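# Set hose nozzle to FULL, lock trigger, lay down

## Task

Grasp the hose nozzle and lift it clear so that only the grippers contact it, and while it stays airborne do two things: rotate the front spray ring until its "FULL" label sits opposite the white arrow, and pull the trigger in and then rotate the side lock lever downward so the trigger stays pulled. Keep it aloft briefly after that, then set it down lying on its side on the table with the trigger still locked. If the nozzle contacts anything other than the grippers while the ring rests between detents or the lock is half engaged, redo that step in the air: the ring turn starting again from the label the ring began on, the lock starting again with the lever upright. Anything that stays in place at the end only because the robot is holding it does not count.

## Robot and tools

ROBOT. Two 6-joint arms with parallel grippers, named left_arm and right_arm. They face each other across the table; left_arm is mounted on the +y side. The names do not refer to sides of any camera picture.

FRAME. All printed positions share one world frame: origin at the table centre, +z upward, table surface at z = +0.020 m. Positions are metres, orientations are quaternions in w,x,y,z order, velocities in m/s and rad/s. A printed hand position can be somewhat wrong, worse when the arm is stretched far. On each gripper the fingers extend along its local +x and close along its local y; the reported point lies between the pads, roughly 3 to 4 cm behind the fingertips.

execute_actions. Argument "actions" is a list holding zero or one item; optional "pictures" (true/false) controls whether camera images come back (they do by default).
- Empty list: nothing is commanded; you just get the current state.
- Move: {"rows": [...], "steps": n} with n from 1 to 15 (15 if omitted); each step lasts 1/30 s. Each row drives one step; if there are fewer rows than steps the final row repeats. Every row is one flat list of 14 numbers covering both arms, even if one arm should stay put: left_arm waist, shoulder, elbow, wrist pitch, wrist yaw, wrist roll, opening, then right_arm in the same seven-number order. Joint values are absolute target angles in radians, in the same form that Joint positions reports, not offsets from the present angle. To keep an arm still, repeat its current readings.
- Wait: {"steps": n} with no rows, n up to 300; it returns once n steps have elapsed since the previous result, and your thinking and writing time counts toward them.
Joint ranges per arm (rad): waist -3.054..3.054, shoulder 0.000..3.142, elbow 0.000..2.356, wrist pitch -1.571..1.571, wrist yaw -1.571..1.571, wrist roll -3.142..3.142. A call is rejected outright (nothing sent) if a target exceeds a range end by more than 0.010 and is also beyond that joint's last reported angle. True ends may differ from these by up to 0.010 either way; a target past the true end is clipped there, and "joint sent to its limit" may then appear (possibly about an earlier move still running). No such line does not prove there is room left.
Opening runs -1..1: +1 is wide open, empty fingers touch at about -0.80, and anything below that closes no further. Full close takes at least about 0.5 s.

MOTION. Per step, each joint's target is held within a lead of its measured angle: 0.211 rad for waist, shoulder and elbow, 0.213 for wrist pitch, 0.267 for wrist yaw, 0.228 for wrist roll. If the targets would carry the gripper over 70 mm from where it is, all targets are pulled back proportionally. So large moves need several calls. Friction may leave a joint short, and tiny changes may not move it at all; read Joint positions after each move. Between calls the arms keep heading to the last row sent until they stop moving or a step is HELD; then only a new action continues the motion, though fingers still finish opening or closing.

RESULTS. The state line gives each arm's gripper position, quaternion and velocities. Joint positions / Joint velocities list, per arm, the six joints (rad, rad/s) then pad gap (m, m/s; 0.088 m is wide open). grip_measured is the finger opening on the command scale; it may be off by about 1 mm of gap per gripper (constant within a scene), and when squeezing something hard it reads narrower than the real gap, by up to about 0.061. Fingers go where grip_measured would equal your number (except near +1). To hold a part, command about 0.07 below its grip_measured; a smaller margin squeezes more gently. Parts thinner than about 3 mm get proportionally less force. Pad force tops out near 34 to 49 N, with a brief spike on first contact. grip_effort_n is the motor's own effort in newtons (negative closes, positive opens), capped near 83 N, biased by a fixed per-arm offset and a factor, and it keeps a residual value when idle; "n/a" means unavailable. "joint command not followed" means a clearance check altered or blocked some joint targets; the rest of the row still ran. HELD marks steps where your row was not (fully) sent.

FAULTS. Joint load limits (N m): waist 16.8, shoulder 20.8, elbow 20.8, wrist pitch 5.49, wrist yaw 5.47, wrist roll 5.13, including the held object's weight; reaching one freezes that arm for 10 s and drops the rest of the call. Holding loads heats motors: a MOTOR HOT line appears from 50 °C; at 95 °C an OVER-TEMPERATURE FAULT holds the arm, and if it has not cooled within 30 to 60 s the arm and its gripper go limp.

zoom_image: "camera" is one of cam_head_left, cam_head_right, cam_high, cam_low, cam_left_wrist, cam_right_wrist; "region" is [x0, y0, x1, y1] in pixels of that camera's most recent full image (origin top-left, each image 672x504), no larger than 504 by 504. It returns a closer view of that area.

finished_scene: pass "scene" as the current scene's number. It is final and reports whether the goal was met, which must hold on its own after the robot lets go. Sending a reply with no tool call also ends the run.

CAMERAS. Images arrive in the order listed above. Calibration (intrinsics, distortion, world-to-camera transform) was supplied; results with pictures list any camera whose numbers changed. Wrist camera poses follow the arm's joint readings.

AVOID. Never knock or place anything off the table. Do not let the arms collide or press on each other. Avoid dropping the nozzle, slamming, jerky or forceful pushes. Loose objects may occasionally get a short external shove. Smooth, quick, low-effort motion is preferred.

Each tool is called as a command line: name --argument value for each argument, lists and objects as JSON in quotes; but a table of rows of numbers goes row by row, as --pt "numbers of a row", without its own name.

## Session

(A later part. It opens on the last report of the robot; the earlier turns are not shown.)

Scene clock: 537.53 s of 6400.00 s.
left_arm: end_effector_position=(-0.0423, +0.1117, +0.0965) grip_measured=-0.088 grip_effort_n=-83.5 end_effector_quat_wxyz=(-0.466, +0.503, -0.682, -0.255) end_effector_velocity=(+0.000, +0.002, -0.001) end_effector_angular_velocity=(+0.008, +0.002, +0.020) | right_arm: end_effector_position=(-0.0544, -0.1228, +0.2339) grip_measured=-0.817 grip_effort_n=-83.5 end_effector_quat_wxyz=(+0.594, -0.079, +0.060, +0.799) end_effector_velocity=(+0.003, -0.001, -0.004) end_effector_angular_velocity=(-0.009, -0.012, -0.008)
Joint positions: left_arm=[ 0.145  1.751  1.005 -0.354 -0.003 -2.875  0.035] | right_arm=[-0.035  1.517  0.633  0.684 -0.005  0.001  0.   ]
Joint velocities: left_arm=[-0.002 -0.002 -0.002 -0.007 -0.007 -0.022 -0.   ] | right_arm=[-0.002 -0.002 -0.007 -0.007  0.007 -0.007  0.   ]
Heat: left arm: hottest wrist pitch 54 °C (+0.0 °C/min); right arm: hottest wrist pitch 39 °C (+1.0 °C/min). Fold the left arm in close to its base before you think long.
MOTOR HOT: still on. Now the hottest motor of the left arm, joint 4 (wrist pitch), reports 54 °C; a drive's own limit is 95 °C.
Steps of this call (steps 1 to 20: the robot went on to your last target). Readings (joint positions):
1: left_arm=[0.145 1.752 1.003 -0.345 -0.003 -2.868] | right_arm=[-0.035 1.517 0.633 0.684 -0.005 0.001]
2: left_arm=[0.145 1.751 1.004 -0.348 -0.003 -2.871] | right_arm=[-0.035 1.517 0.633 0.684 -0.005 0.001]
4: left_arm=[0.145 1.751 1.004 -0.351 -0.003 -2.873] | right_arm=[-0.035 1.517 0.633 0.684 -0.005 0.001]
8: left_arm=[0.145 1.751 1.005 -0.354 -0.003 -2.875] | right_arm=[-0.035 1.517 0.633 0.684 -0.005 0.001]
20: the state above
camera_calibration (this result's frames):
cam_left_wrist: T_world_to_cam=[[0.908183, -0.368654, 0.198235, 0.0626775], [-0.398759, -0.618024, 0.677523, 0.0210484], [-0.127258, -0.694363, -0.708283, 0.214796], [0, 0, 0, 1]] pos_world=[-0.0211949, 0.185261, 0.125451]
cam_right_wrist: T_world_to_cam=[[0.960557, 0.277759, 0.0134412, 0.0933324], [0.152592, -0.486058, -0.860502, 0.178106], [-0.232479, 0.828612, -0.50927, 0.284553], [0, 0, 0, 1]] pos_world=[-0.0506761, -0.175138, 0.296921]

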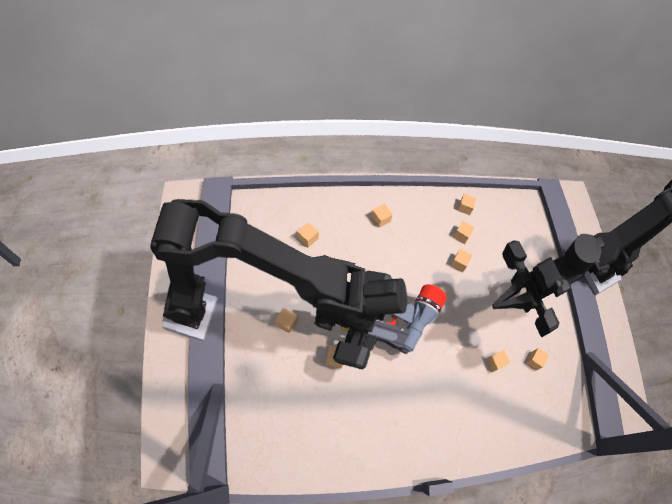

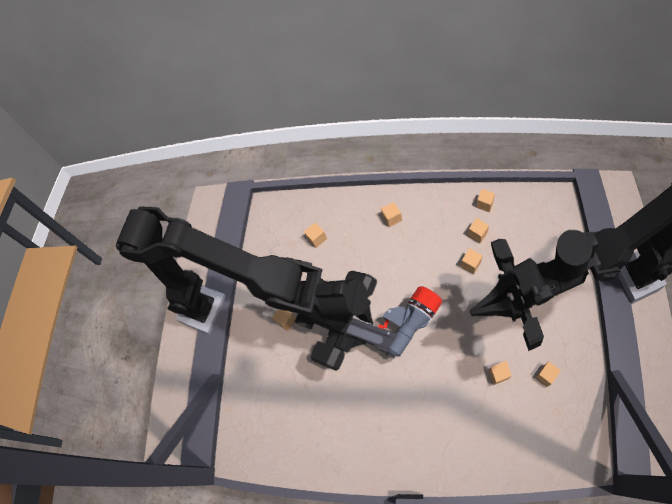

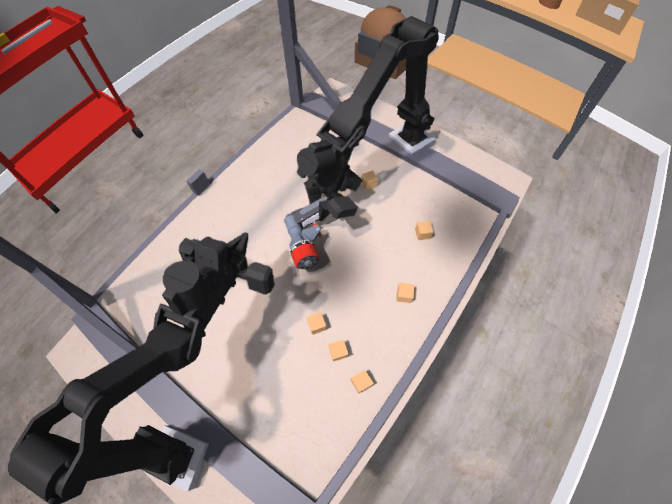

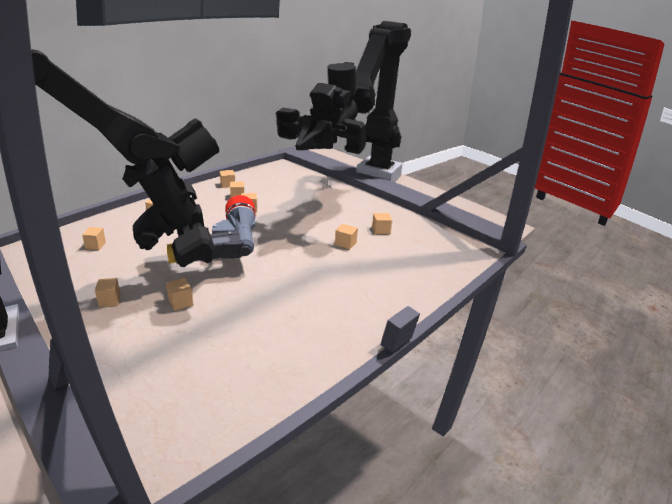

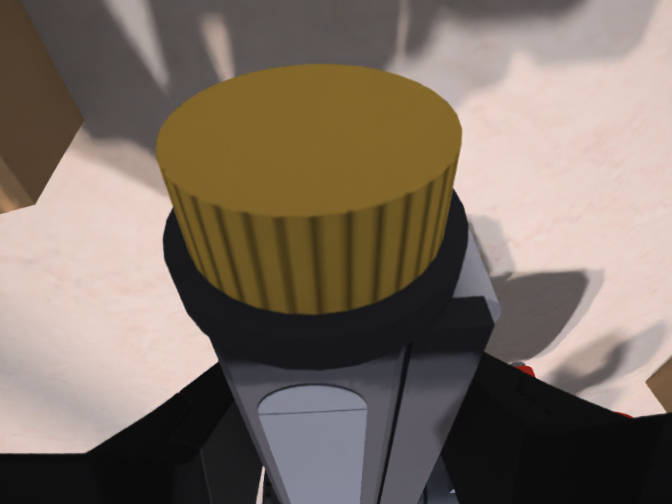

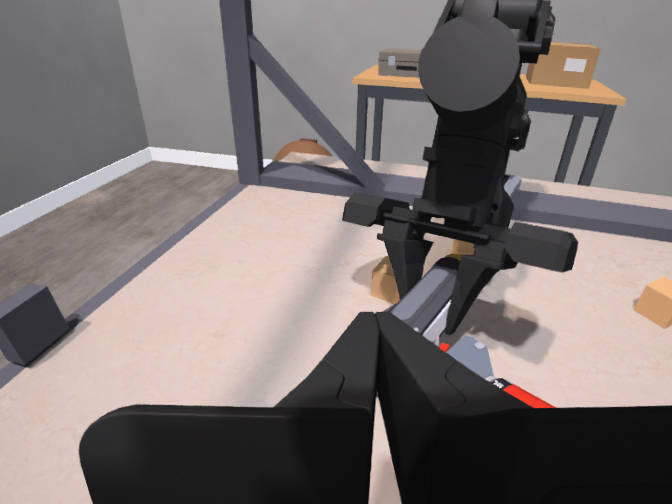

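execute_actions --actions '[{"rows": [[0.143,1.740,1.012,-0.347,0.0,-2.880,-0.16,-0.033,1.51,0.62,0.68,0.0,-0.004,-0.85],[0.143,1.751,1.004,-0.343,0.0,-2.880,-0.16,-0.033,1.51,0.62,0.68,0.0,-0.004,-0.85],[0.143,1.754,1.001,-0.336,0.0,-2.880,-0.16,-0.033,1.51,0.62,0.68,0.0,-0.004,-0.85],[0.143,1.758,0.995,-0.325,0.0,-2.880,-0.16,-0.033,1.51,0.62,0.68,0.0,-0.004,-0.85],[0.143,1.763,0.988,-0.310,0.0,-2.880,-0.16,-0.033,1.51,0.62,0.68,0.0,-0.004,-0.85],[0.143,1.769,0.980,-0.293,0.0,-2.880,-0.16,-0.033,1.51,0.62,0.68,0.0,-0.004,-0.85],[0.143,1.775,0.971,-0.275,0.0,-2.880,-0.16,-0.033,1.51,0.62,0.68,0.0,-0.004,-0.85],[0.143,1.781,0.962,-0.257,0.0,-2.880,-0.16,-0.033,1.51,0.62,0.68,0.0,-0.004,-0.85],[0.143,1.787,0.954,-0.239,0.0,-2.880,-0.16,-0.033,1.51,0.62,0.68,0.0,-0.004,-0.85],[0.143,1.793,0.945,-0.222,0.0,-2.880,-0.16,-0.033,1.51,0.62,0.68,0.0,-0.004,-0.85],[0.143,1.799,0.937,-0.205,0.0,-2.880,-0.16,-0.033,1.51,0.62,0.68,0.0,-0.004,-0.85],[0.143,1.804,0.930,-0.191,0.0,-2.880,-0.16,-0.033,1.51,0.62,0.68,0.0,-0.004,-0.85],[0.143,1.808,0.925,-0.180,0.0,-2.880,-0.16,-0.033,1.51,0.62,0.68,0.0,-0.004,-0.85],[0.143,1.810,0.921,-0.173,0.0,-2.880,-0.16,-0.033,1.51,0.62,0.68,0.0,-0.004,-0.85],[0.143,1.811,0.920,-0.170,0.0,-2.880,-0.16,-0.033,1.51,0.62,0.68,0.0,-0.004,-0.85]], "steps": 15}]' --pictures false

execute_actions --actions '[{"steps": 20}]'

zoom_image --camera "cam_low" --region '[120, 180, 300, 315]'

zoom_image --camera "cam_high" --region '[250, 170, 390, 290]'

Scene clock: 549.93 s of 6400.00 s.
left_arm: end_effector_position=(-0.0423, +0.1120, +0.0672) grip_measured=-0.088 grip_effort_n=-83.5 end_effector_quat_wxyz=(-0.460, +0.507, -0.685, -0.249) end_effector_velocity=(+0.004, +0.025, -0.070) end_effector_angular_velocity=(+0.075, -0.013, +0.007) | right_arm: end_effector_position=(-0.0544, -0.1229, +0.2341) grip_measured=-0.817 grip_effort_n=-83.5 end_effector_quat_wxyz=(+0.594, -0.079, +0.060, +0.799) end_effector_velocity=(+0.000, -0.001, -0.002) end_effector_angular_velocity=(-0.010, +0.006, +0.003)
Joint positions: left_arm=[ 0.145  1.806  0.926 -0.201 -0.003 -2.875  0.035] | right_arm=[-0.035  1.516  0.633  0.684 -0.005  0.001  0.   ]
Joint velocities: left_arm=[-0.002  0.12  -0.154  0.198 -0.007 -0.007 -0.   ] | right_arm=[-0.002 -0.002 -0.002 -0.007 -0.007  0.007  0.   ]
Heat: left arm: hottest shoulder 52 °C (-2.0 °C/min); right arm: hottest wrist pitch 39 °C (+0.0 °C/min). Fold the left arm in close to its base before you think long.
MOTOR HOT: still on. Now the hottest motor of the left arm, joint 2 (shoulder), reports 52 °C; a drive's own limit is 95 °C.
Steps of this call (steps 1 to 15: the robot went on to your last target; steps 16 to 90: nothing new was sent; then 8.90 s passed at rest; steps 91 to 105: all 15 steps of this action). Readings (joint positions):
91: left_arm=[0.145 1.751 1.005 -0.354 -0.003 -2.875] | right_arm=[-0.035 1.517 0.633 0.684 -0.005 0.001]
92: left_arm=[0.145 1.751 1.005 -0.354 -0.003 -2.875] | right_arm=[-0.035 1.517 0.633 0.684 -0.005 0.001]
94: left_arm=[0.145 1.752 1.002 -0.347 -0.003 -2.875] | right_arm=[-0.035 1.516 0.633 0.684 -0.005 0.001]
98: left_arm=[0.145 1.764 0.982 -0.297 -0.003 -2.875] | right_arm=[-0.035 1.516 0.633 0.684 -0.005 0.001]
105: the state above

Scene clock: 550.60 s of 6400.00 s.
left_arm: end_effector_position=(-0.0424, +0.1112, +0.0648) grip_measured=-0.088 grip_effort_n=-83.5 end_effector_quat_wxyz=(-0.457, +0.509, -0.686, -0.246) end_effector_velocity=(+0.000, +0.002, -0.001) end_effector_angular_velocity=(+0.007, -0.004, +0.007) | right_arm: end_effector_position=(-0.0544, -0.1229, +0.2341) grip_measured=-0.817 grip_effort_n=-83.5 end_effector_quat_wxyz=(+0.594, -0.079, +0.060, +0.799) end_effector_velocity=(-0.000, -0.001, -0.004) end_effector_angular_velocity=(-0.011, -0.006, +0.016)
Joint positions: left_arm=[ 0.145  1.812  0.918 -0.178 -0.003 -2.875  0.035] | right_arm=[-0.035  1.516  0.633  0.684 -0.005  0.001  0.   ]
Joint velocities: left_arm=[-0.002 -0.002 -0.002 -0.007 -0.007 -0.007 -0.   ] | right_arm=[-0.007  0.002 -0.002 -0.007 -0.022 -0.007  0.   ]
Heat: left arm: hottest shoulder 52 °C (-2.0 °C/min); right arm: hottest wrist pitch 39 °C (+0.0 °C/min). Fold the left arm in close to its base before you think long.
MOTOR HOT: still on. Now the hottest motor of the left arm, joint 2 (shoulder), reports 52 °C; a drive's own limit is 95 °C.
Steps of this call (steps 1 to 20: the robot went on to your last target). Readings (joint positions):
1: left_arm=[0.145 1.809 0.922 -0.195 -0.003 -2.875] | right_arm=[-0.035 1.516 0.633 0.684 -0.005 0.001]
2: left_arm=[0.145 1.811 0.920 -0.191 -0.003 -2.875] | right_arm=[-0.035 1.516 0.633 0.684 -0.005 0.001]
4: left_arm=[0.145 1.812 0.918 -0.185 -0.003 -2.875] | right_arm=[-0.035 1.516 0.633 0.684 -0.005 0.001]
8: left_arm=[0.145 1.812 0.918 -0.179 -0.003 -2.875] | right_arm=[-0.035 1.516 0.633 0.684 -0.005 0.001]
20: the state above
camera_calibration (this result's frames):
cam_left_wrist: T_world_to_cam=[[0.908956, -0.363095, 0.204845, 0.067811], [-0.396127, -0.599082, 0.695833, 0.0389679], [-0.129934, -0.713626, -0.688371, 0.192652], [0, 0, 0, 1]] pos_world=[-0.0211689, 0.185448, 0.0916098]
cam_right_wrist: T_world_to_cam=[[0.960558, 0.277754, 0.013439, 0.0933302], [0.152499, -0.485743, -0.860696, 0.178304], [-0.232534, 0.828798, -0.508942, 0.284597], [0, 0, 0, 1]] pos_world=[-0.0506619, -0.175186, 0.297054]

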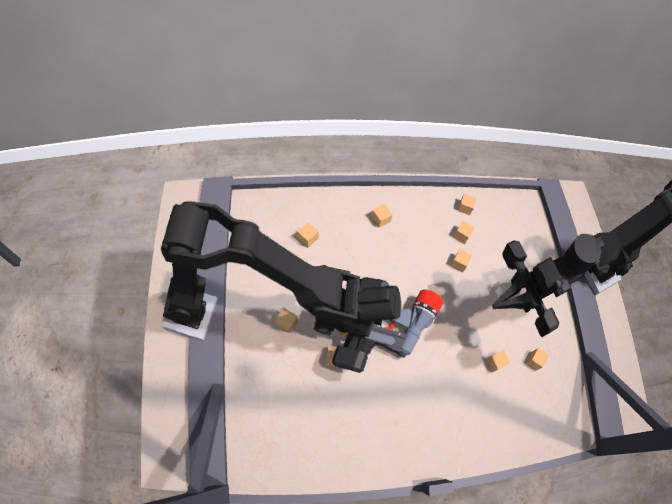

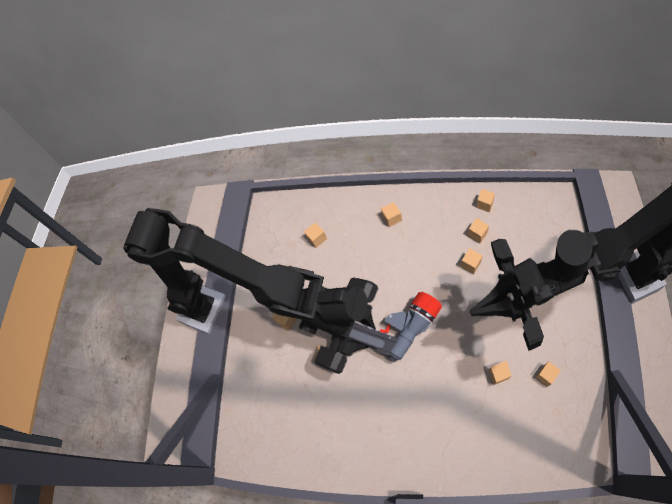

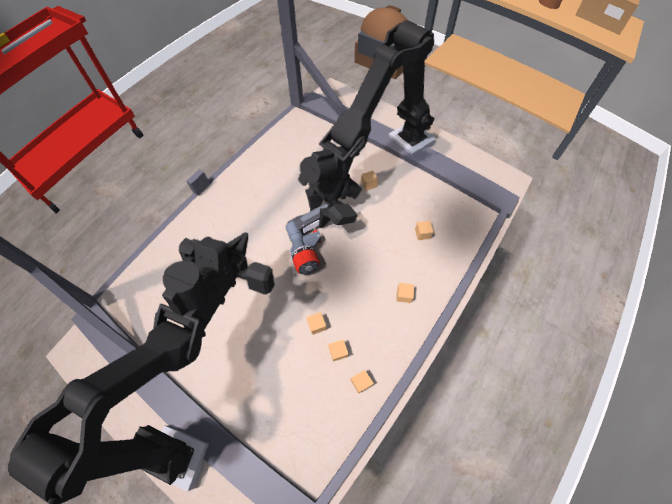

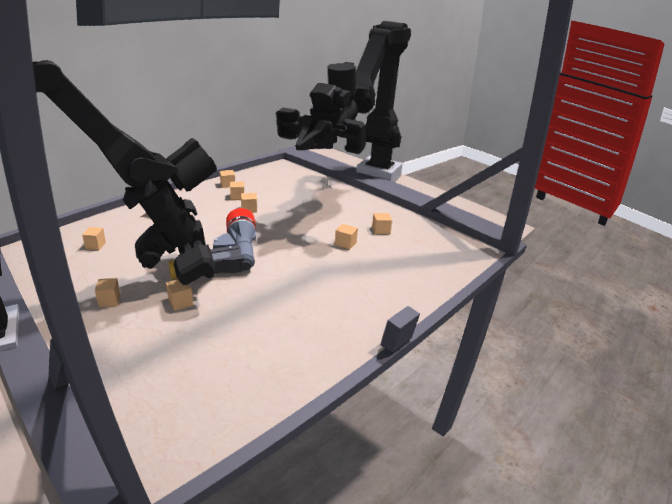

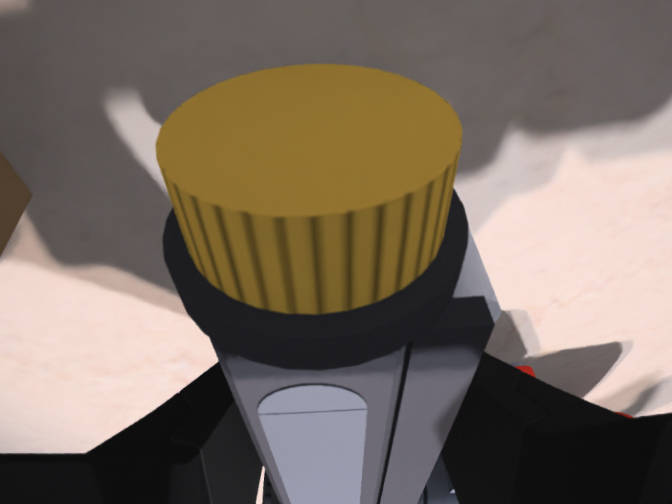

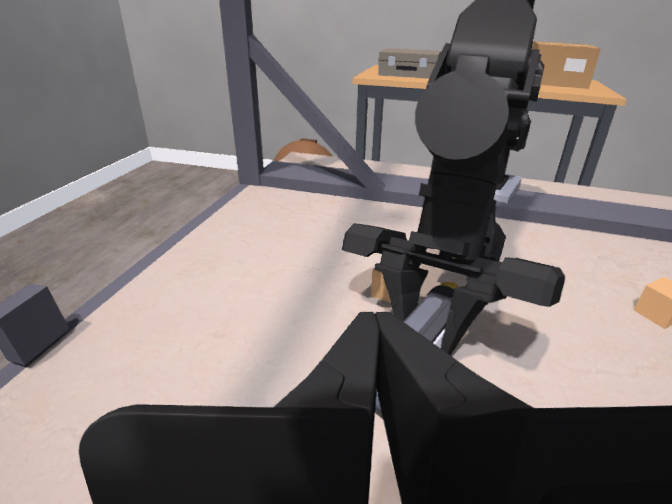

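Region (120, 180, 300, 315) of cam_low's 672x504 image, scaled by 2.800, with more detail than that image has; it fills the top 378 rows of this view, and the rest is white.

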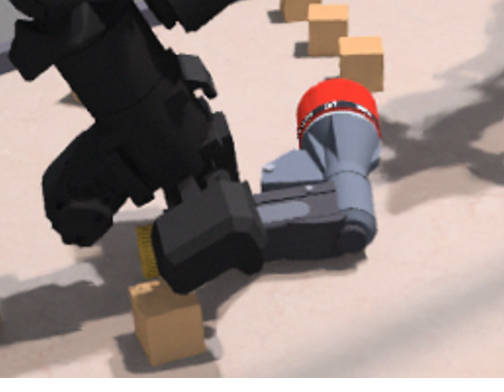

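Region (250, 170, 390, 290) of cam_high's 672x504 image, scaled by 3.600, with more detail than that image has; it fills the top 432 rows of this view, and the rest is white.

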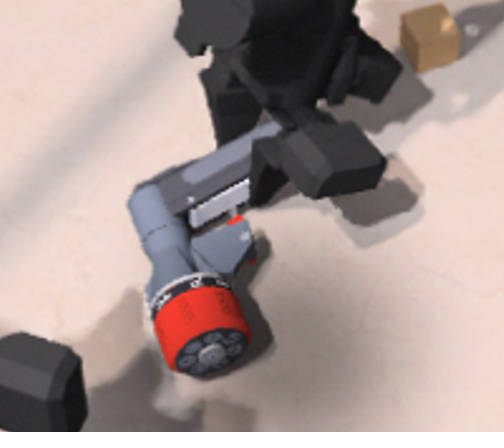

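execute_actions --actions '[{"rows": [[0.143,1.8123,0.9192,-0.1679,0.0,-2.880,-0.16,-0.033,1.51,0.62,0.68,0.0,-0.004,-0.85],[0.143,1.8136,0.9184,-0.1658,0.0,-2.880,-0.16,-0.033,1.51,0.62,0.68,0.0,-0.004,-0.85],[0.143,1.8149,0.9176,-0.1637,0.0,-2.880,-0.16,-0.033,1.51,0.62,0.68,0.0,-0.004,-0.85],[0.143,1.8161,0.9167,-0.1616,0.0,-2.880,-0.16,-0.033,1.51,0.62,0.68,0.0,-0.004,-0.85],[0.143,1.8174,0.9159,-0.1595,0.0,-2.880,-0.16,-0.033,1.51,0.62,0.68,0.0,-0.004,-0.85],[0.143,1.8187,0.9151,-0.1574,0.0,-2.880,-0.16,-0.033,1.51,0.62,0.68,0.0,-0.004,-0.85],[0.143,1.8200,0.9143,-0.1553,0.0,-2.880,-0.16,-0.033,1.51,0.62,0.68,0.0,-0.004,-0.85],[0.143,1.8213,0.9135,-0.1532,0.0,-2.880,-0.16,-0.033,1.51,0.62,0.68,0.0,-0.004,-0.85],[0.143,1.8226,0.9127,-0.1511,0.0,-2.880,-0.16,-0.033,1.51,0.62,0.68,0.0,-0.004,-0.85],[0.143,1.8238,0.9118,-0.1490,0.0,-2.880,-0.16,-0.033,1.51,0.62,0.68,0.0,-0.004,-0.85],[0.143,1.8251,0.9110,-0.1469,0.0,-2.880,-0.16,-0.033,1.51,0.62,0.68,0.0,-0.004,-0.85],[0.143,1.8264,0.9102,-0.1448,0.0,-2.880,-0.16,-0.033,1.51,0.62,0.68,0.0,-0.004,-0.85]], "steps": 15}]' --pictures false

execute_actions --actions '[{"steps": 15}]'

zoom_image --camera "cam_low" --region '[120, 180, 300, 315]'

Scene clock: 557.23 s of 6400.00 s.
left_arm: end_effector_position=(-0.0427, +0.1103, +0.0615) grip_measured=-0.088 grip_effort_n=-83.5 end_effector_quat_wxyz=(-0.456, +0.510, -0.687, -0.245) end_effector_velocity=(-0.001, -0.005, +0.003) end_effector_angular_velocity=(-0.030, +0.014, +0.005) | right_arm: end_effector_position=(-0.0544, -0.1229, +0.2341) grip_measured=-0.817 grip_effort_n=-83.5 end_effector_quat_wxyz=(+0.594, -0.079, +0.060, +0.799) end_effector_velocity=(-0.002, -0.002, -0.002) end_effector_angular_velocity=(-0.005, -0.008, +0.011)
Joint positions: left_arm=[ 0.145  1.822  0.911 -0.157 -0.002 -2.876  0.035] | right_arm=[-0.035  1.516  0.633  0.684 -0.005  0.001  0.   ]
Joint velocities: left_arm=[ 0.002 -0.002 -0.007  0.037  0.007 -0.007 -0.   ] | right_arm=[ 0.002 -0.002 -0.002 -0.007 -0.007 -0.007  0.   ]
Heat: left arm: hottest shoulder 51 °C (-3.0 °C/min); right arm: hottest wrist pitch 38 °C (-1.0 °C/min). Fold the left arm in close to its base before you think long.
MOTOR HOT: still on. Now the hottest motor of the left arm, joint 2 (shoulder), reports 51 °C; a drive's own limit is 95 °C.
Steps of this call (steps 1 to 15: the robot went on to your last target; steps 16 to 90: nothing new was sent; then 3.13 s passed at rest; steps 91 to 105: all 15 steps of this action). Readings (joint positions):
91: left_arm=[0.145 1.812 0.918 -0.178 -0.003 -2.875] | right_arm=[-0.035 1.516 0.633 0.684 -0.005 0.001]
92: left_arm=[0.145 1.812 0.918 -0.178 -0.003 -2.875] | right_arm=[-0.035 1.516 0.633 0.684 -0.005 0.001]
94: left_arm=[0.145 1.813 0.917 -0.175 -0.003 -2.875] | right_arm=[-0.035 1.516 0.633 0.684 -0.005 0.001]
98: left_arm=[0.145 1.817 0.915 -0.167 -0.003 -2.875] | right_arm=[-0.035 1.516 0.633 0.684 -0.005 0.001]
105: the state above

Scene clock: 557.73 s of 6400.00 s.
left_arm: end_effector_position=(-0.0427, +0.1103, +0.0614) grip_measured=-0.088 grip_effort_n=-83.5 end_effector_quat_wxyz=(-0.456, +0.510, -0.687, -0.245) end_effector_velocity=(+0.000, -0.000, -0.001) end_effector_angular_velocity=(-0.004, -0.010, -0.005) | right_arm: end_effector_position=(-0.0544, -0.1229, +0.2341) grip_measured=-0.817 grip_effort_n=-83.5 end_effector_quat_wxyz=(+0.594, -0.079, +0.060, +0.799) end_effector_velocity=(+0.000, -0.002, -0.004) end_effector_angular_velocity=(-0.006, -0.023, +0.009)
Joint positions: left_arm=[ 0.145  1.822  0.91  -0.156 -0.002 -2.876  0.035] | right_arm=[-0.035  1.516  0.633  0.684 -0.005  0.001  0.   ]
Joint velocities: left_arm=[-0.002  0.002 -0.002  0.007 -0.007  0.007 -0.   ] | right_arm=[-0.002 -0.002 -0.007 -0.007 -0.007 -0.022  0.   ]
Heat: left arm: hottest shoulder 51 °C (-3.0 °C/min); right arm: hottest wrist pitch 38 °C (-1.0 °C/min). Fold the left arm in close to its base before you think long.
MOTOR HOT: still on. Now the hottest motor of the left arm, joint 2 (shoulder), reports 51 °C; a drive's own limit is 95 °C.
Steps of this call (steps 1 to 15: the robot went on to your last target). Readings (joint positions):
1: left_arm=[0.145 1.822 0.910 -0.156 -0.002 -2.876] | right_arm=[-0.035 1.516 0.633 0.684 -0.005 0.001]
2: left_arm=[0.145 1.822 0.910 -0.156 -0.002 -2.876] | right_arm=[-0.035 1.516 0.633 0.684 -0.005 0.001]
4: left_arm=[0.145 1.822 0.910 -0.156 -0.002 -2.876] | right_arm=[-0.035 1.516 0.633 0.684 -0.005 0.001]
8: left_arm=[0.145 1.822 0.910 -0.156 -0.002 -2.876] | right_arm=[-0.035 1.516 0.633 0.684 -0.005 0.001]
15: the state above
All arms were judged still, so your last target was given up. Only a new action makes them travel on or press farther. Fingers that are still opening or closing keep moving.
camera_calibration (this result's frames):
cam_left_wrist: T_world_to_cam=[[0.909279, -0.361985, 0.205374, 0.0682763], [-0.395007, -0.595196, 0.699794, 0.0401274], [-0.131077, -0.717432, -0.684186, 0.18977], [0, 0, 0, 1]] pos_world=[-0.021357, 0.184746, 0.0877352]
cam_right_wrist: T_world_to_cam=[[0.960558, 0.277754, 0.013439, 0.0933302], [0.152499, -0.485743, -0.860696, 0.178304], [-0.232534, 0.828798, -0.508942, 0.284597], [0, 0, 0, 1]] pos_world=[-0.0506619, -0.175186, 0.297054]

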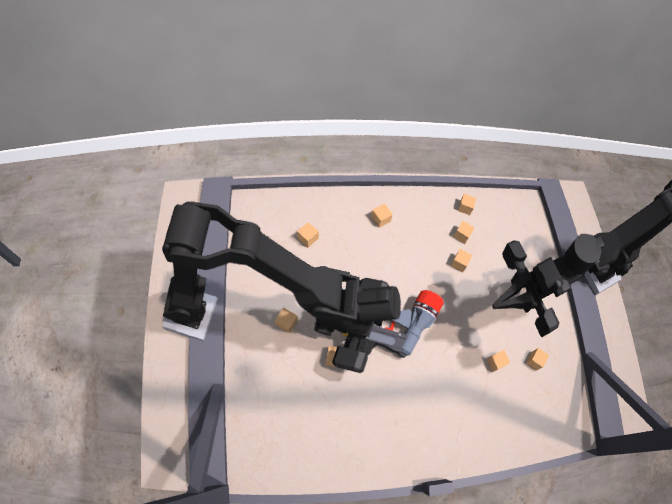

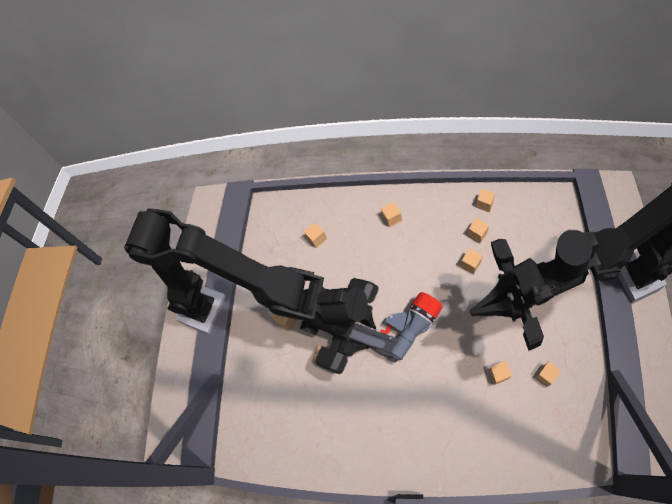

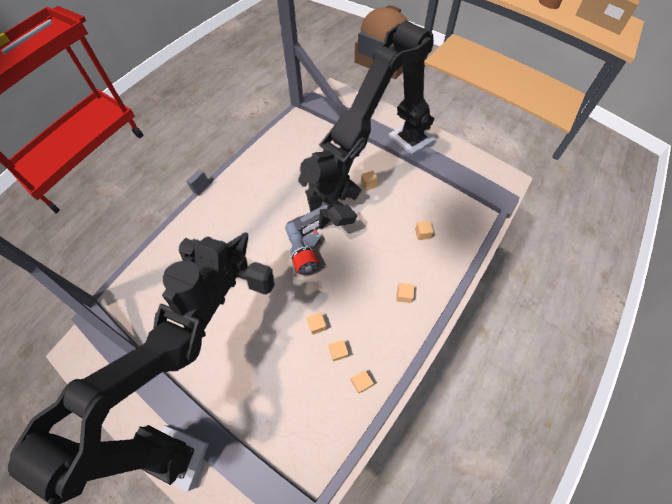

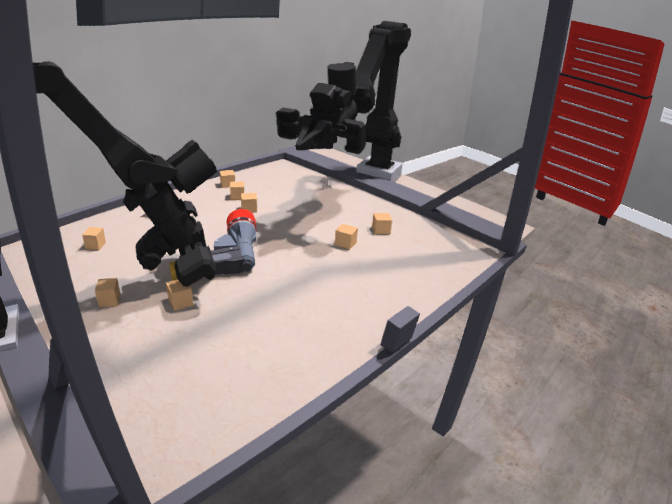

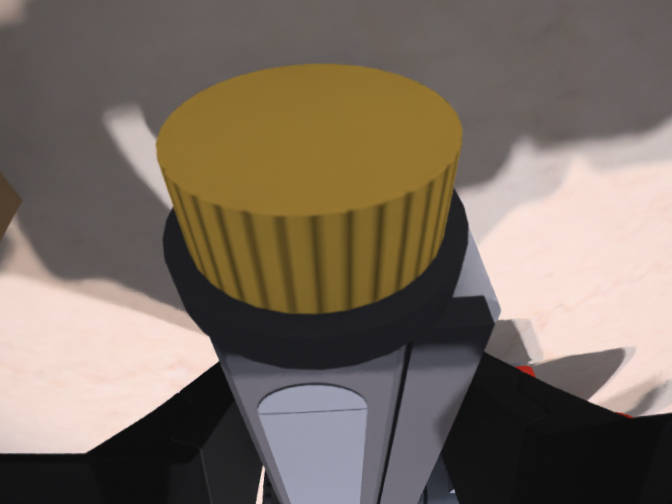

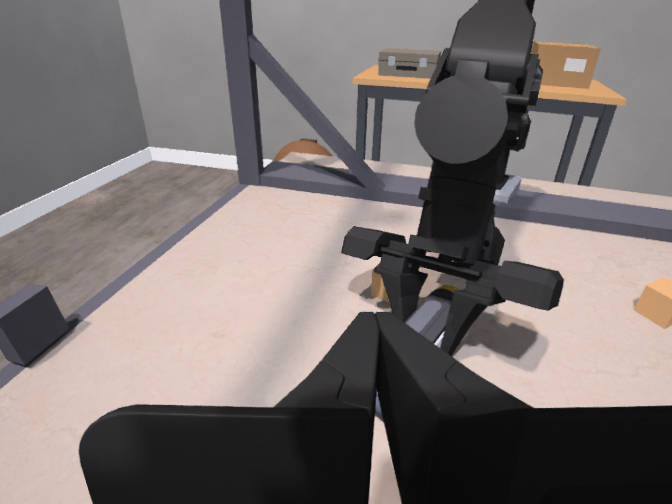

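Region (120, 180, 300, 315) of cam_low's 672x504 image, scaled by 2.800, with more detail than that image has; it fills the top 378 rows of this view, and the rest is white.

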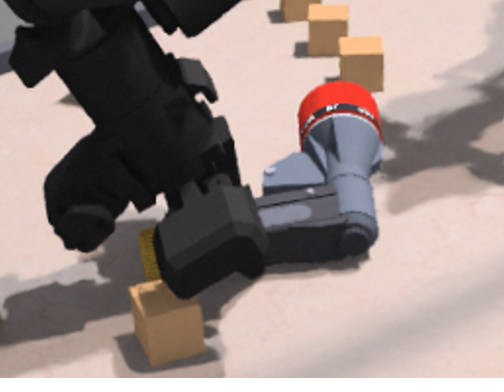

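execute_actions --actions '[{"rows": [[0.143,1.824,0.910,-0.148,0.0,-2.880,-0.150,-0.033,1.51,0.62,0.68,0.0,-0.004,-0.85],[0.143,1.823,0.910,-0.150,0.0,-2.880,-0.140,-0.033,1.51,0.62,0.68,0.0,-0.004,-0.85],[0.143,1.823,0.910,-0.150,0.0,-2.880,-0.130,-0.033,1.51,0.62,0.68,0.0,-0.004,-0.85],[0.143,1.823,0.910,-0.150,0.0,-2.880,-0.122,-0.033,1.51,0.62,0.68,0.0,-0.004,-0.85],[0.143,1.823,0.910,-0.150,0.0,-2.880,-0.114,-0.033,1.51,0.62,0.68,0.0,-0.004,-0.85],[0.143,1.823,0.910,-0.150,0.0,-2.880,-0.106,-0.033,1.51,0.62,0.68,0.0,-0.004,-0.85],[0.143,1.823,0.910,-0.150,0.0,-2.880,-0.098,-0.033,1.51,0.62,0.68,0.0,-0.004,-0.85],[0.143,1.823,0.910,-0.150,0.0,-2.880,-0.090,-0.033,1.51,0.62,0.68,0.0,-0.004,-0.85],[0.143,1.823,0.910,-0.150,0.0,-2.880,-0.083,-0.033,1.51,0.62,0.68,0.0,-0.004,-0.85],[0.143,1.823,0.910,-0.150,0.0,-2.880,-0.076,-0.033,1.51,0.62,0.68,0.0,-0.004,-0.85],[0.143,1.823,0.910,-0.150,0.0,-2.880,-0.069,-0.033,1.51,0.62,0.68,0.0,-0.004,-0.85],[0.143,1.823,0.910,-0.150,0.0,-2.880,-0.062,-0.033,1.51,0.62,0.68,0.0,-0.004,-0.85],[0.143,1.823,0.910,-0.150,0.0,-2.880,-0.055,-0.033,1.51,0.62,0.68,0.0,-0.004,-0.85],[0.143,1.823,0.910,-0.150,0.0,-2.880,-0.048,-0.033,1.51,0.62,0.68,0.0,-0.004,-0.85],[0.143,1.823,0.910,-0.150,0.0,-2.880,-0.041,-0.033,1.51,0.62,0.68,0.0,-0.004,-0.85]], "steps": 15}]' --pictures false

execute_actions --actions '[{"rows": [[0.143,1.823,0.910,-0.150,0.0,-2.880,-0.034,-0.033,1.51,0.62,0.68,0.0,-0.004,-0.85],[0.143,1.823,0.910,-0.150,0.0,-2.880,-0.027,-0.033,1.51,0.62,0.68,0.0,-0.004,-0.85],[0.143,1.823,0.910,-0.150,0.0,-2.880,-0.020,-0.033,1.51,0.62,0.68,0.0,-0.004,-0.85],[0.143,1.823,0.910,-0.150,0.0,-2.880,-0.013,-0.033,1.51,0.62,0.68,0.0,-0.004,-0.85],[0.143,1.823,0.910,-0.150,0.0,-2.880,-0.006,-0.033,1.51,0.62,0.68,0.0,-0.004,-0.85],[0.143,1.823,0.910,-0.150,0.0,-2.880,0.001,-0.033,1.51,0.62,0.68,0.0,-0.004,-0.85],[0.143,1.823,0.910,-0.150,0.0,-2.880,0.008,-0.033,1.51,0.62,0.68,0.0,-0.004,-0.85],[0.143,1.823,0.910,-0.150,0.0,-2.880,0.015,-0.033,1.51,0.62,0.68,0.0,-0.004,-0.85],[0.143,1.823,0.910,-0.150,0.0,-2.880,0.022,-0.033,1.51,0.62,0.68,0.0,-0.004,-0.85],[0.143,1.823,0.910,-0.150,0.0,-2.880,0.030,-0.033,1.51,0.62,0.68,0.0,-0.004,-0.85],[0.143,1.823,0.910,-0.150,0.0,-2.880,0.040,-0.033,1.51,0.62,0.68,0.0,-0.004,-0.85],[0.143,1.823,0.910,-0.150,0.0,-2.880,0.050,-0.033,1.51,0.62,0.68,0.0,-0.004,-0.85],[0.143,1.823,0.910,-0.150,0.0,-2.880,0.060,-0.033,1.51,0.62,0.68,0.0,-0.004,-0.85],[0.143,1.823,0.910,-0.150,0.0,-2.880,0.070,-0.033,1.51,0.62,0.68,0.0,-0.004,-0.85],[0.143,1.823,0.910,-0.150,0.0,-2.880,0.080,-0.033,1.51,0.62,0.68,0.0,-0.004,-0.85]], "steps": 15}]' --pictures false

execute_actions --actions '[{"steps": 10}]'

zoom_image --camera "cam_high" --region '[250, 170, 390, 290]'

Scene clock: 576.57 s of 6400.00 s.
left_arm: end_effector_position=(-0.0427, +0.1102, +0.0614) grip_measured=-0.053 grip_effort_n=-17.4 end_effector_quat_wxyz=(-0.455, +0.510, -0.688, -0.245) end_effector_velocity=(+0.000, +0.002, -0.001) end_effector_angular_velocity=(+0.007, -0.004, +0.008) | right_arm: end_effector_position=(-0.0544, -0.1229, +0.2341) grip_measured=-0.817 grip_effort_n=-83.5 end_effector_quat_wxyz=(+0.594, -0.079, +0.060, +0.799) end_effector_velocity=(+0.000, -0.001, -0.002) end_effector_angular_velocity=(-0.005, -0.008, +0.006)
Joint positions: left_arm=[ 0.145  1.822  0.91  -0.155 -0.001 -2.876  0.036] | right_arm=[-0.035  1.516  0.633  0.684 -0.005  0.001  0.   ]
Joint velocities: left_arm=[-0.002 -0.002 -0.002 -0.007 -0.007 -0.007  0.01 ] | right_arm=[-0.002 -0.002 -0.002 -0.007 -0.007 -0.007  0.   ]
Heat: left arm: hottest shoulder 48 °C (-6.1 °C/min); right arm: hottest wrist pitch 38 °C (-1.0 °C/min). Fold the left arm in close to its base before you think long.
MOTOR HOT: still on. Now the hottest motor of the left arm, joint 2 (shoulder), reports 48 °C; a drive's own limit is 95 °C.
Steps of this call (steps 1 to 90: nothing new was sent; then 15.33 s passed at rest; steps 91 to 105: all 15 steps of this action). Readings (joint positions):
91: left_arm=[0.145 1.822 0.910 -0.156 -0.002 -2.876] | right_arm=[-0.035 1.516 0.633 0.684 -0.005 0.001]
92: left_arm=[0.145 1.822 0.910 -0.156 -0.002 -2.876] | right_arm=[-0.035 1.516 0.633 0.684 -0.005 0.001]
94: left_arm=[0.145 1.822 0.910 -0.156 -0.002 -2.876] | right_arm=[-0.035 1.516 0.633 0.684 -0.005 0.001]
98: left_arm=[0.145 1.822 0.910 -0.156 -0.002 -2.876] | right_arm=[-0.035 1.516 0.633 0.684 -0.005 0.001]
105: the state above

Scene clock: 577.07 s of 6400.00 s.
left_arm: end_effector_position=(-0.0429, +0.1099, +0.0616) grip_measured=+0.055 grip_effort_n=17.0 end_effector_quat_wxyz=(-0.455, +0.510, -0.688, -0.244) end_effector_velocity=(-0.001, -0.011, +0.007) end_effector_angular_velocity=(-0.055, +0.012, +0.020) | right_arm: end_effector_position=(-0.0544, -0.1229, +0.2341) grip_measured=-0.817 grip_effort_n=-83.5 end_effector_quat_wxyz=(+0.594, -0.079, +0.060, +0.799) end_effector_velocity=(-0.002, -0.002, -0.002) end_effector_angular_velocity=(-0.006, -0.005, +0.021)
Joint positions: left_arm=[ 0.145  1.822  0.91  -0.153 -0.001 -2.876  0.042] | right_arm=[-0.035  1.516  0.633  0.684 -0.005  0.001  0.   ]
Joint velocities: left_arm=[-0.002 -0.002  0.002  0.051 -0.007 -0.022  0.013] | right_arm=[-0.002 -0.002 -0.002 -0.007 -0.022 -0.007  0.   ]
Heat: left arm: hottest shoulder 48 °C (-6.0 °C/min); right arm: hottest wrist pitch 38 °C (-1.0 °C/min). Fold the left arm in close to its base before you think long.
MOTOR HOT: still on. Now the hottest motor of the left arm, joint 2 (shoulder), reports 48 °C; a drive's own limit is 95 °C.
Steps of this call (steps 1 to 15: all 15 steps of this action). Readings (joint positions):
1: left_arm=[0.145 1.822 0.910 -0.155 -0.001 -2.876] | right_arm=[-0.035 1.516 0.633 0.684 -0.005 0.001]
2: left_arm=[0.145 1.822 0.910 -0.155 -0.001 -2.876] | right_arm=[-0.035 1.516 0.633 0.684 -0.005 0.001]
4: left_arm=[0.145 1.822 0.910 -0.155 -0.001 -2.876] | right_arm=[-0.035 1.516 0.633 0.684 -0.005 0.001]
8: left_arm=[0.145 1.822 0.910 -0.155 -0.001 -2.876] | right_arm=[-0.035 1.516 0.633 0.684 -0.005 0.001]
15: the state above

Scene clock: 577.40 s of 6400.00 s.
left_arm: end_effector_position=(-0.0430, +0.1096, +0.0618) grip_measured=+0.076 grip_effort_n=17.0 end_effector_quat_wxyz=(-0.454, +0.511, -0.688, -0.244) end_effector_velocity=(-0.004, +0.003, -0.001) end_effector_angular_velocity=(+0.009, +0.009, -0.004) | right_arm: end_effector_position=(-0.0544, -0.1229, +0.2341) grip_measured=-0.817 grip_effort_n=-83.5 end_effector_quat_wxyz=(+0.594, -0.079, +0.060, +0.799) end_effector_velocity=(-0.002, -0.002, -0.002) end_effector_angular_velocity=(-0.006, -0.005, +0.021)
Joint positions: left_arm=[ 0.145  1.822  0.91  -0.152 -0.001 -2.876  0.043] | right_arm=[-0.035  1.516  0.633  0.684 -0.005  0.001  0.   ]
Joint velocities: left_arm=[-0.007 -0.002 -0.002 -0.007  0.007 -0.007 -0.   ] | right_arm=[-0.002 -0.002 -0.002 -0.007 -0.022 -0.007  0.   ]
Heat: left arm: hottest shoulder 48 °C (-6.1 °C/min); right arm: hottest wrist pitch 38 °C (-1.0 °C/min). Fold the left arm in close to its base before you think long.
MOTOR HOT: still on. Now the hottest motor of the left arm, joint 2 (shoulder), reports 48 °C; a drive's own limit is 95 °C.
Steps of this call (steps 1 to 10: the robot went on to your last target). Readings (joint positions):
1: left_arm=[0.145 1.822 0.910 -0.152 -0.001 -2.876] | right_arm=[-0.035 1.516 0.633 0.684 -0.005 0.001]
2: left_arm=[0.145 1.822 0.910 -0.152 -0.001 -2.876] | right_arm=[-0.035 1.516 0.633 0.684 -0.005 0.001]
4: left_arm=[0.145 1.822 0.910 -0.152 -0.001 -2.876] | right_arm=[-0.035 1.516 0.633 0.684 -0.005 0.001]
8: left_arm=[0.145 1.822 0.910 -0.152 -0.001 -2.876] | right_arm=[-0.035 1.516 0.633 0.684 -0.005 0.001]
10: the state above
camera_calibration (this result's frames):
cam_left_wrist: T_world_to_cam=[[0.909408, -0.361435, 0.20577, 0.0681399], [-0.394416, -0.592505, 0.702406, 0.0388817], [-0.131954, -0.719933, -0.681385, 0.189573], [0, 0, 0, 1]] pos_world=[-0.0216165, 0.184145, 0.08784]
cam_right_wrist: T_world_to_cam=[[0.960558, 0.277754, 0.013439, 0.0933302], [0.152499, -0.485743, -0.860696, 0.178304], [-0.232534, 0.828798, -0.508942, 0.284597], [0, 0, 0, 1]] pos_world=[-0.0506619, -0.175186, 0.297054]

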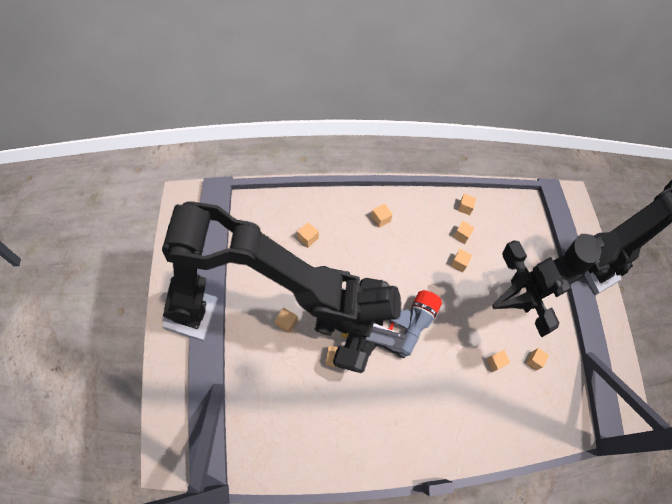

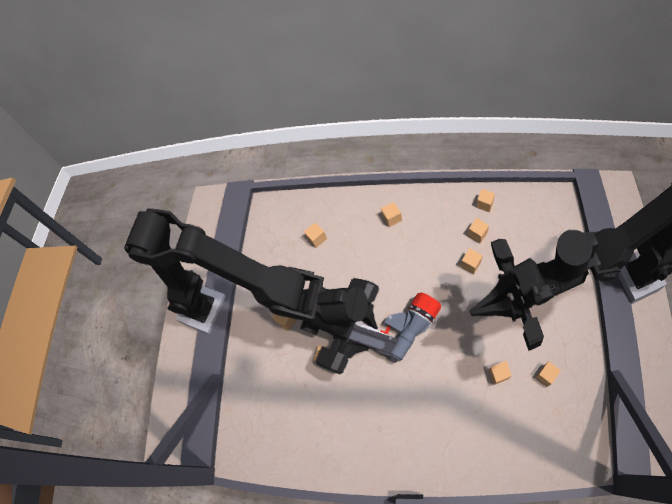

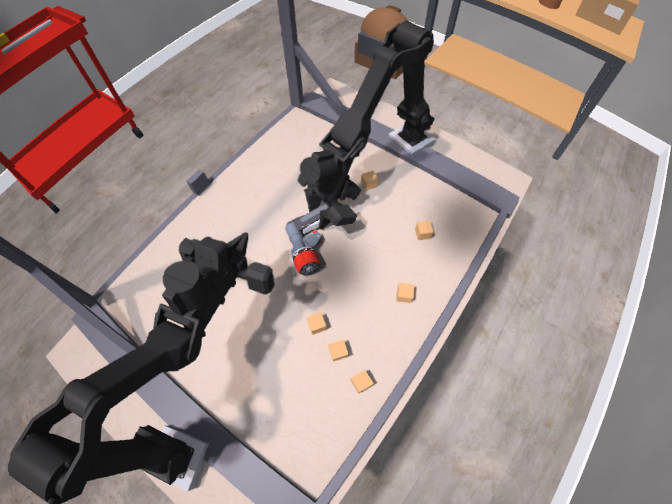

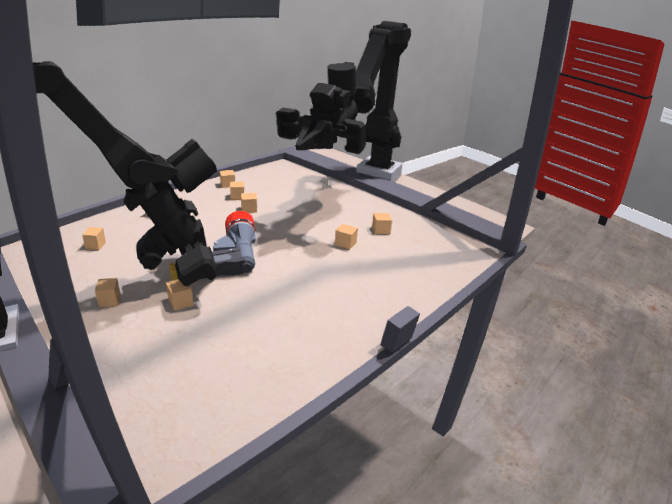

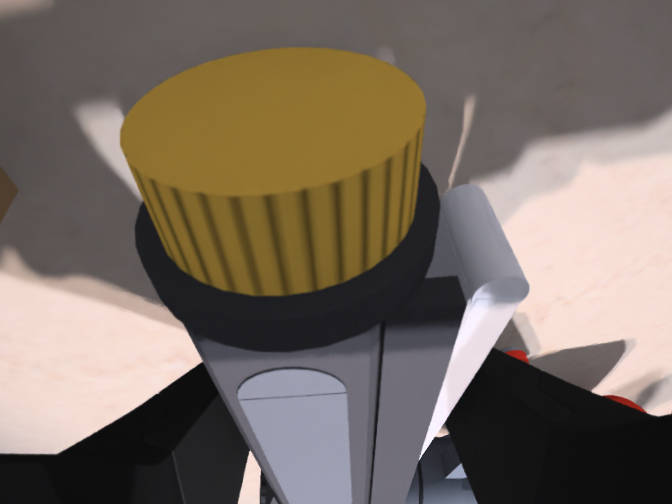

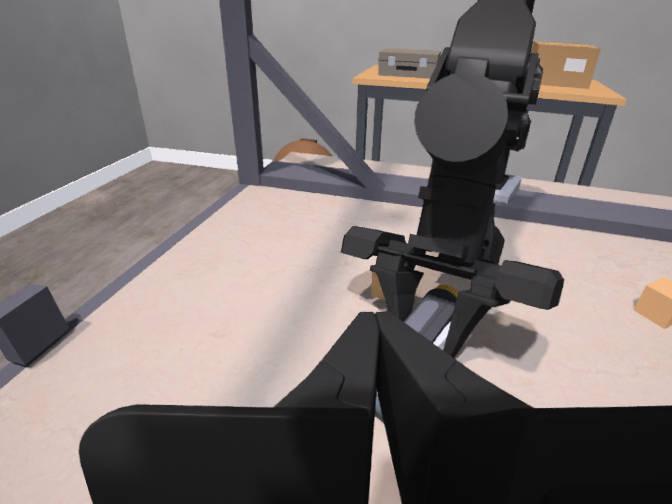

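Region (250, 170, 390, 290) of cam_high's 672x504 image, scaled by 3.600, with more detail than that image has; it fills the top 432 rows of this view, and the rest is white.

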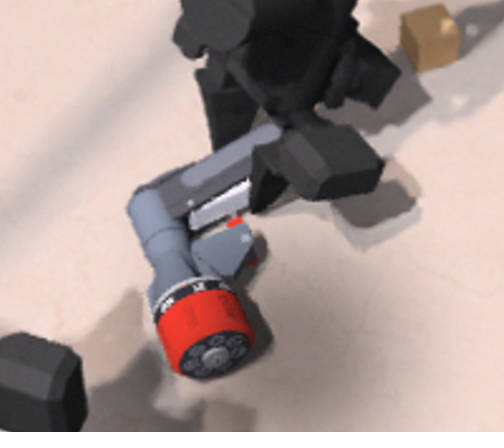

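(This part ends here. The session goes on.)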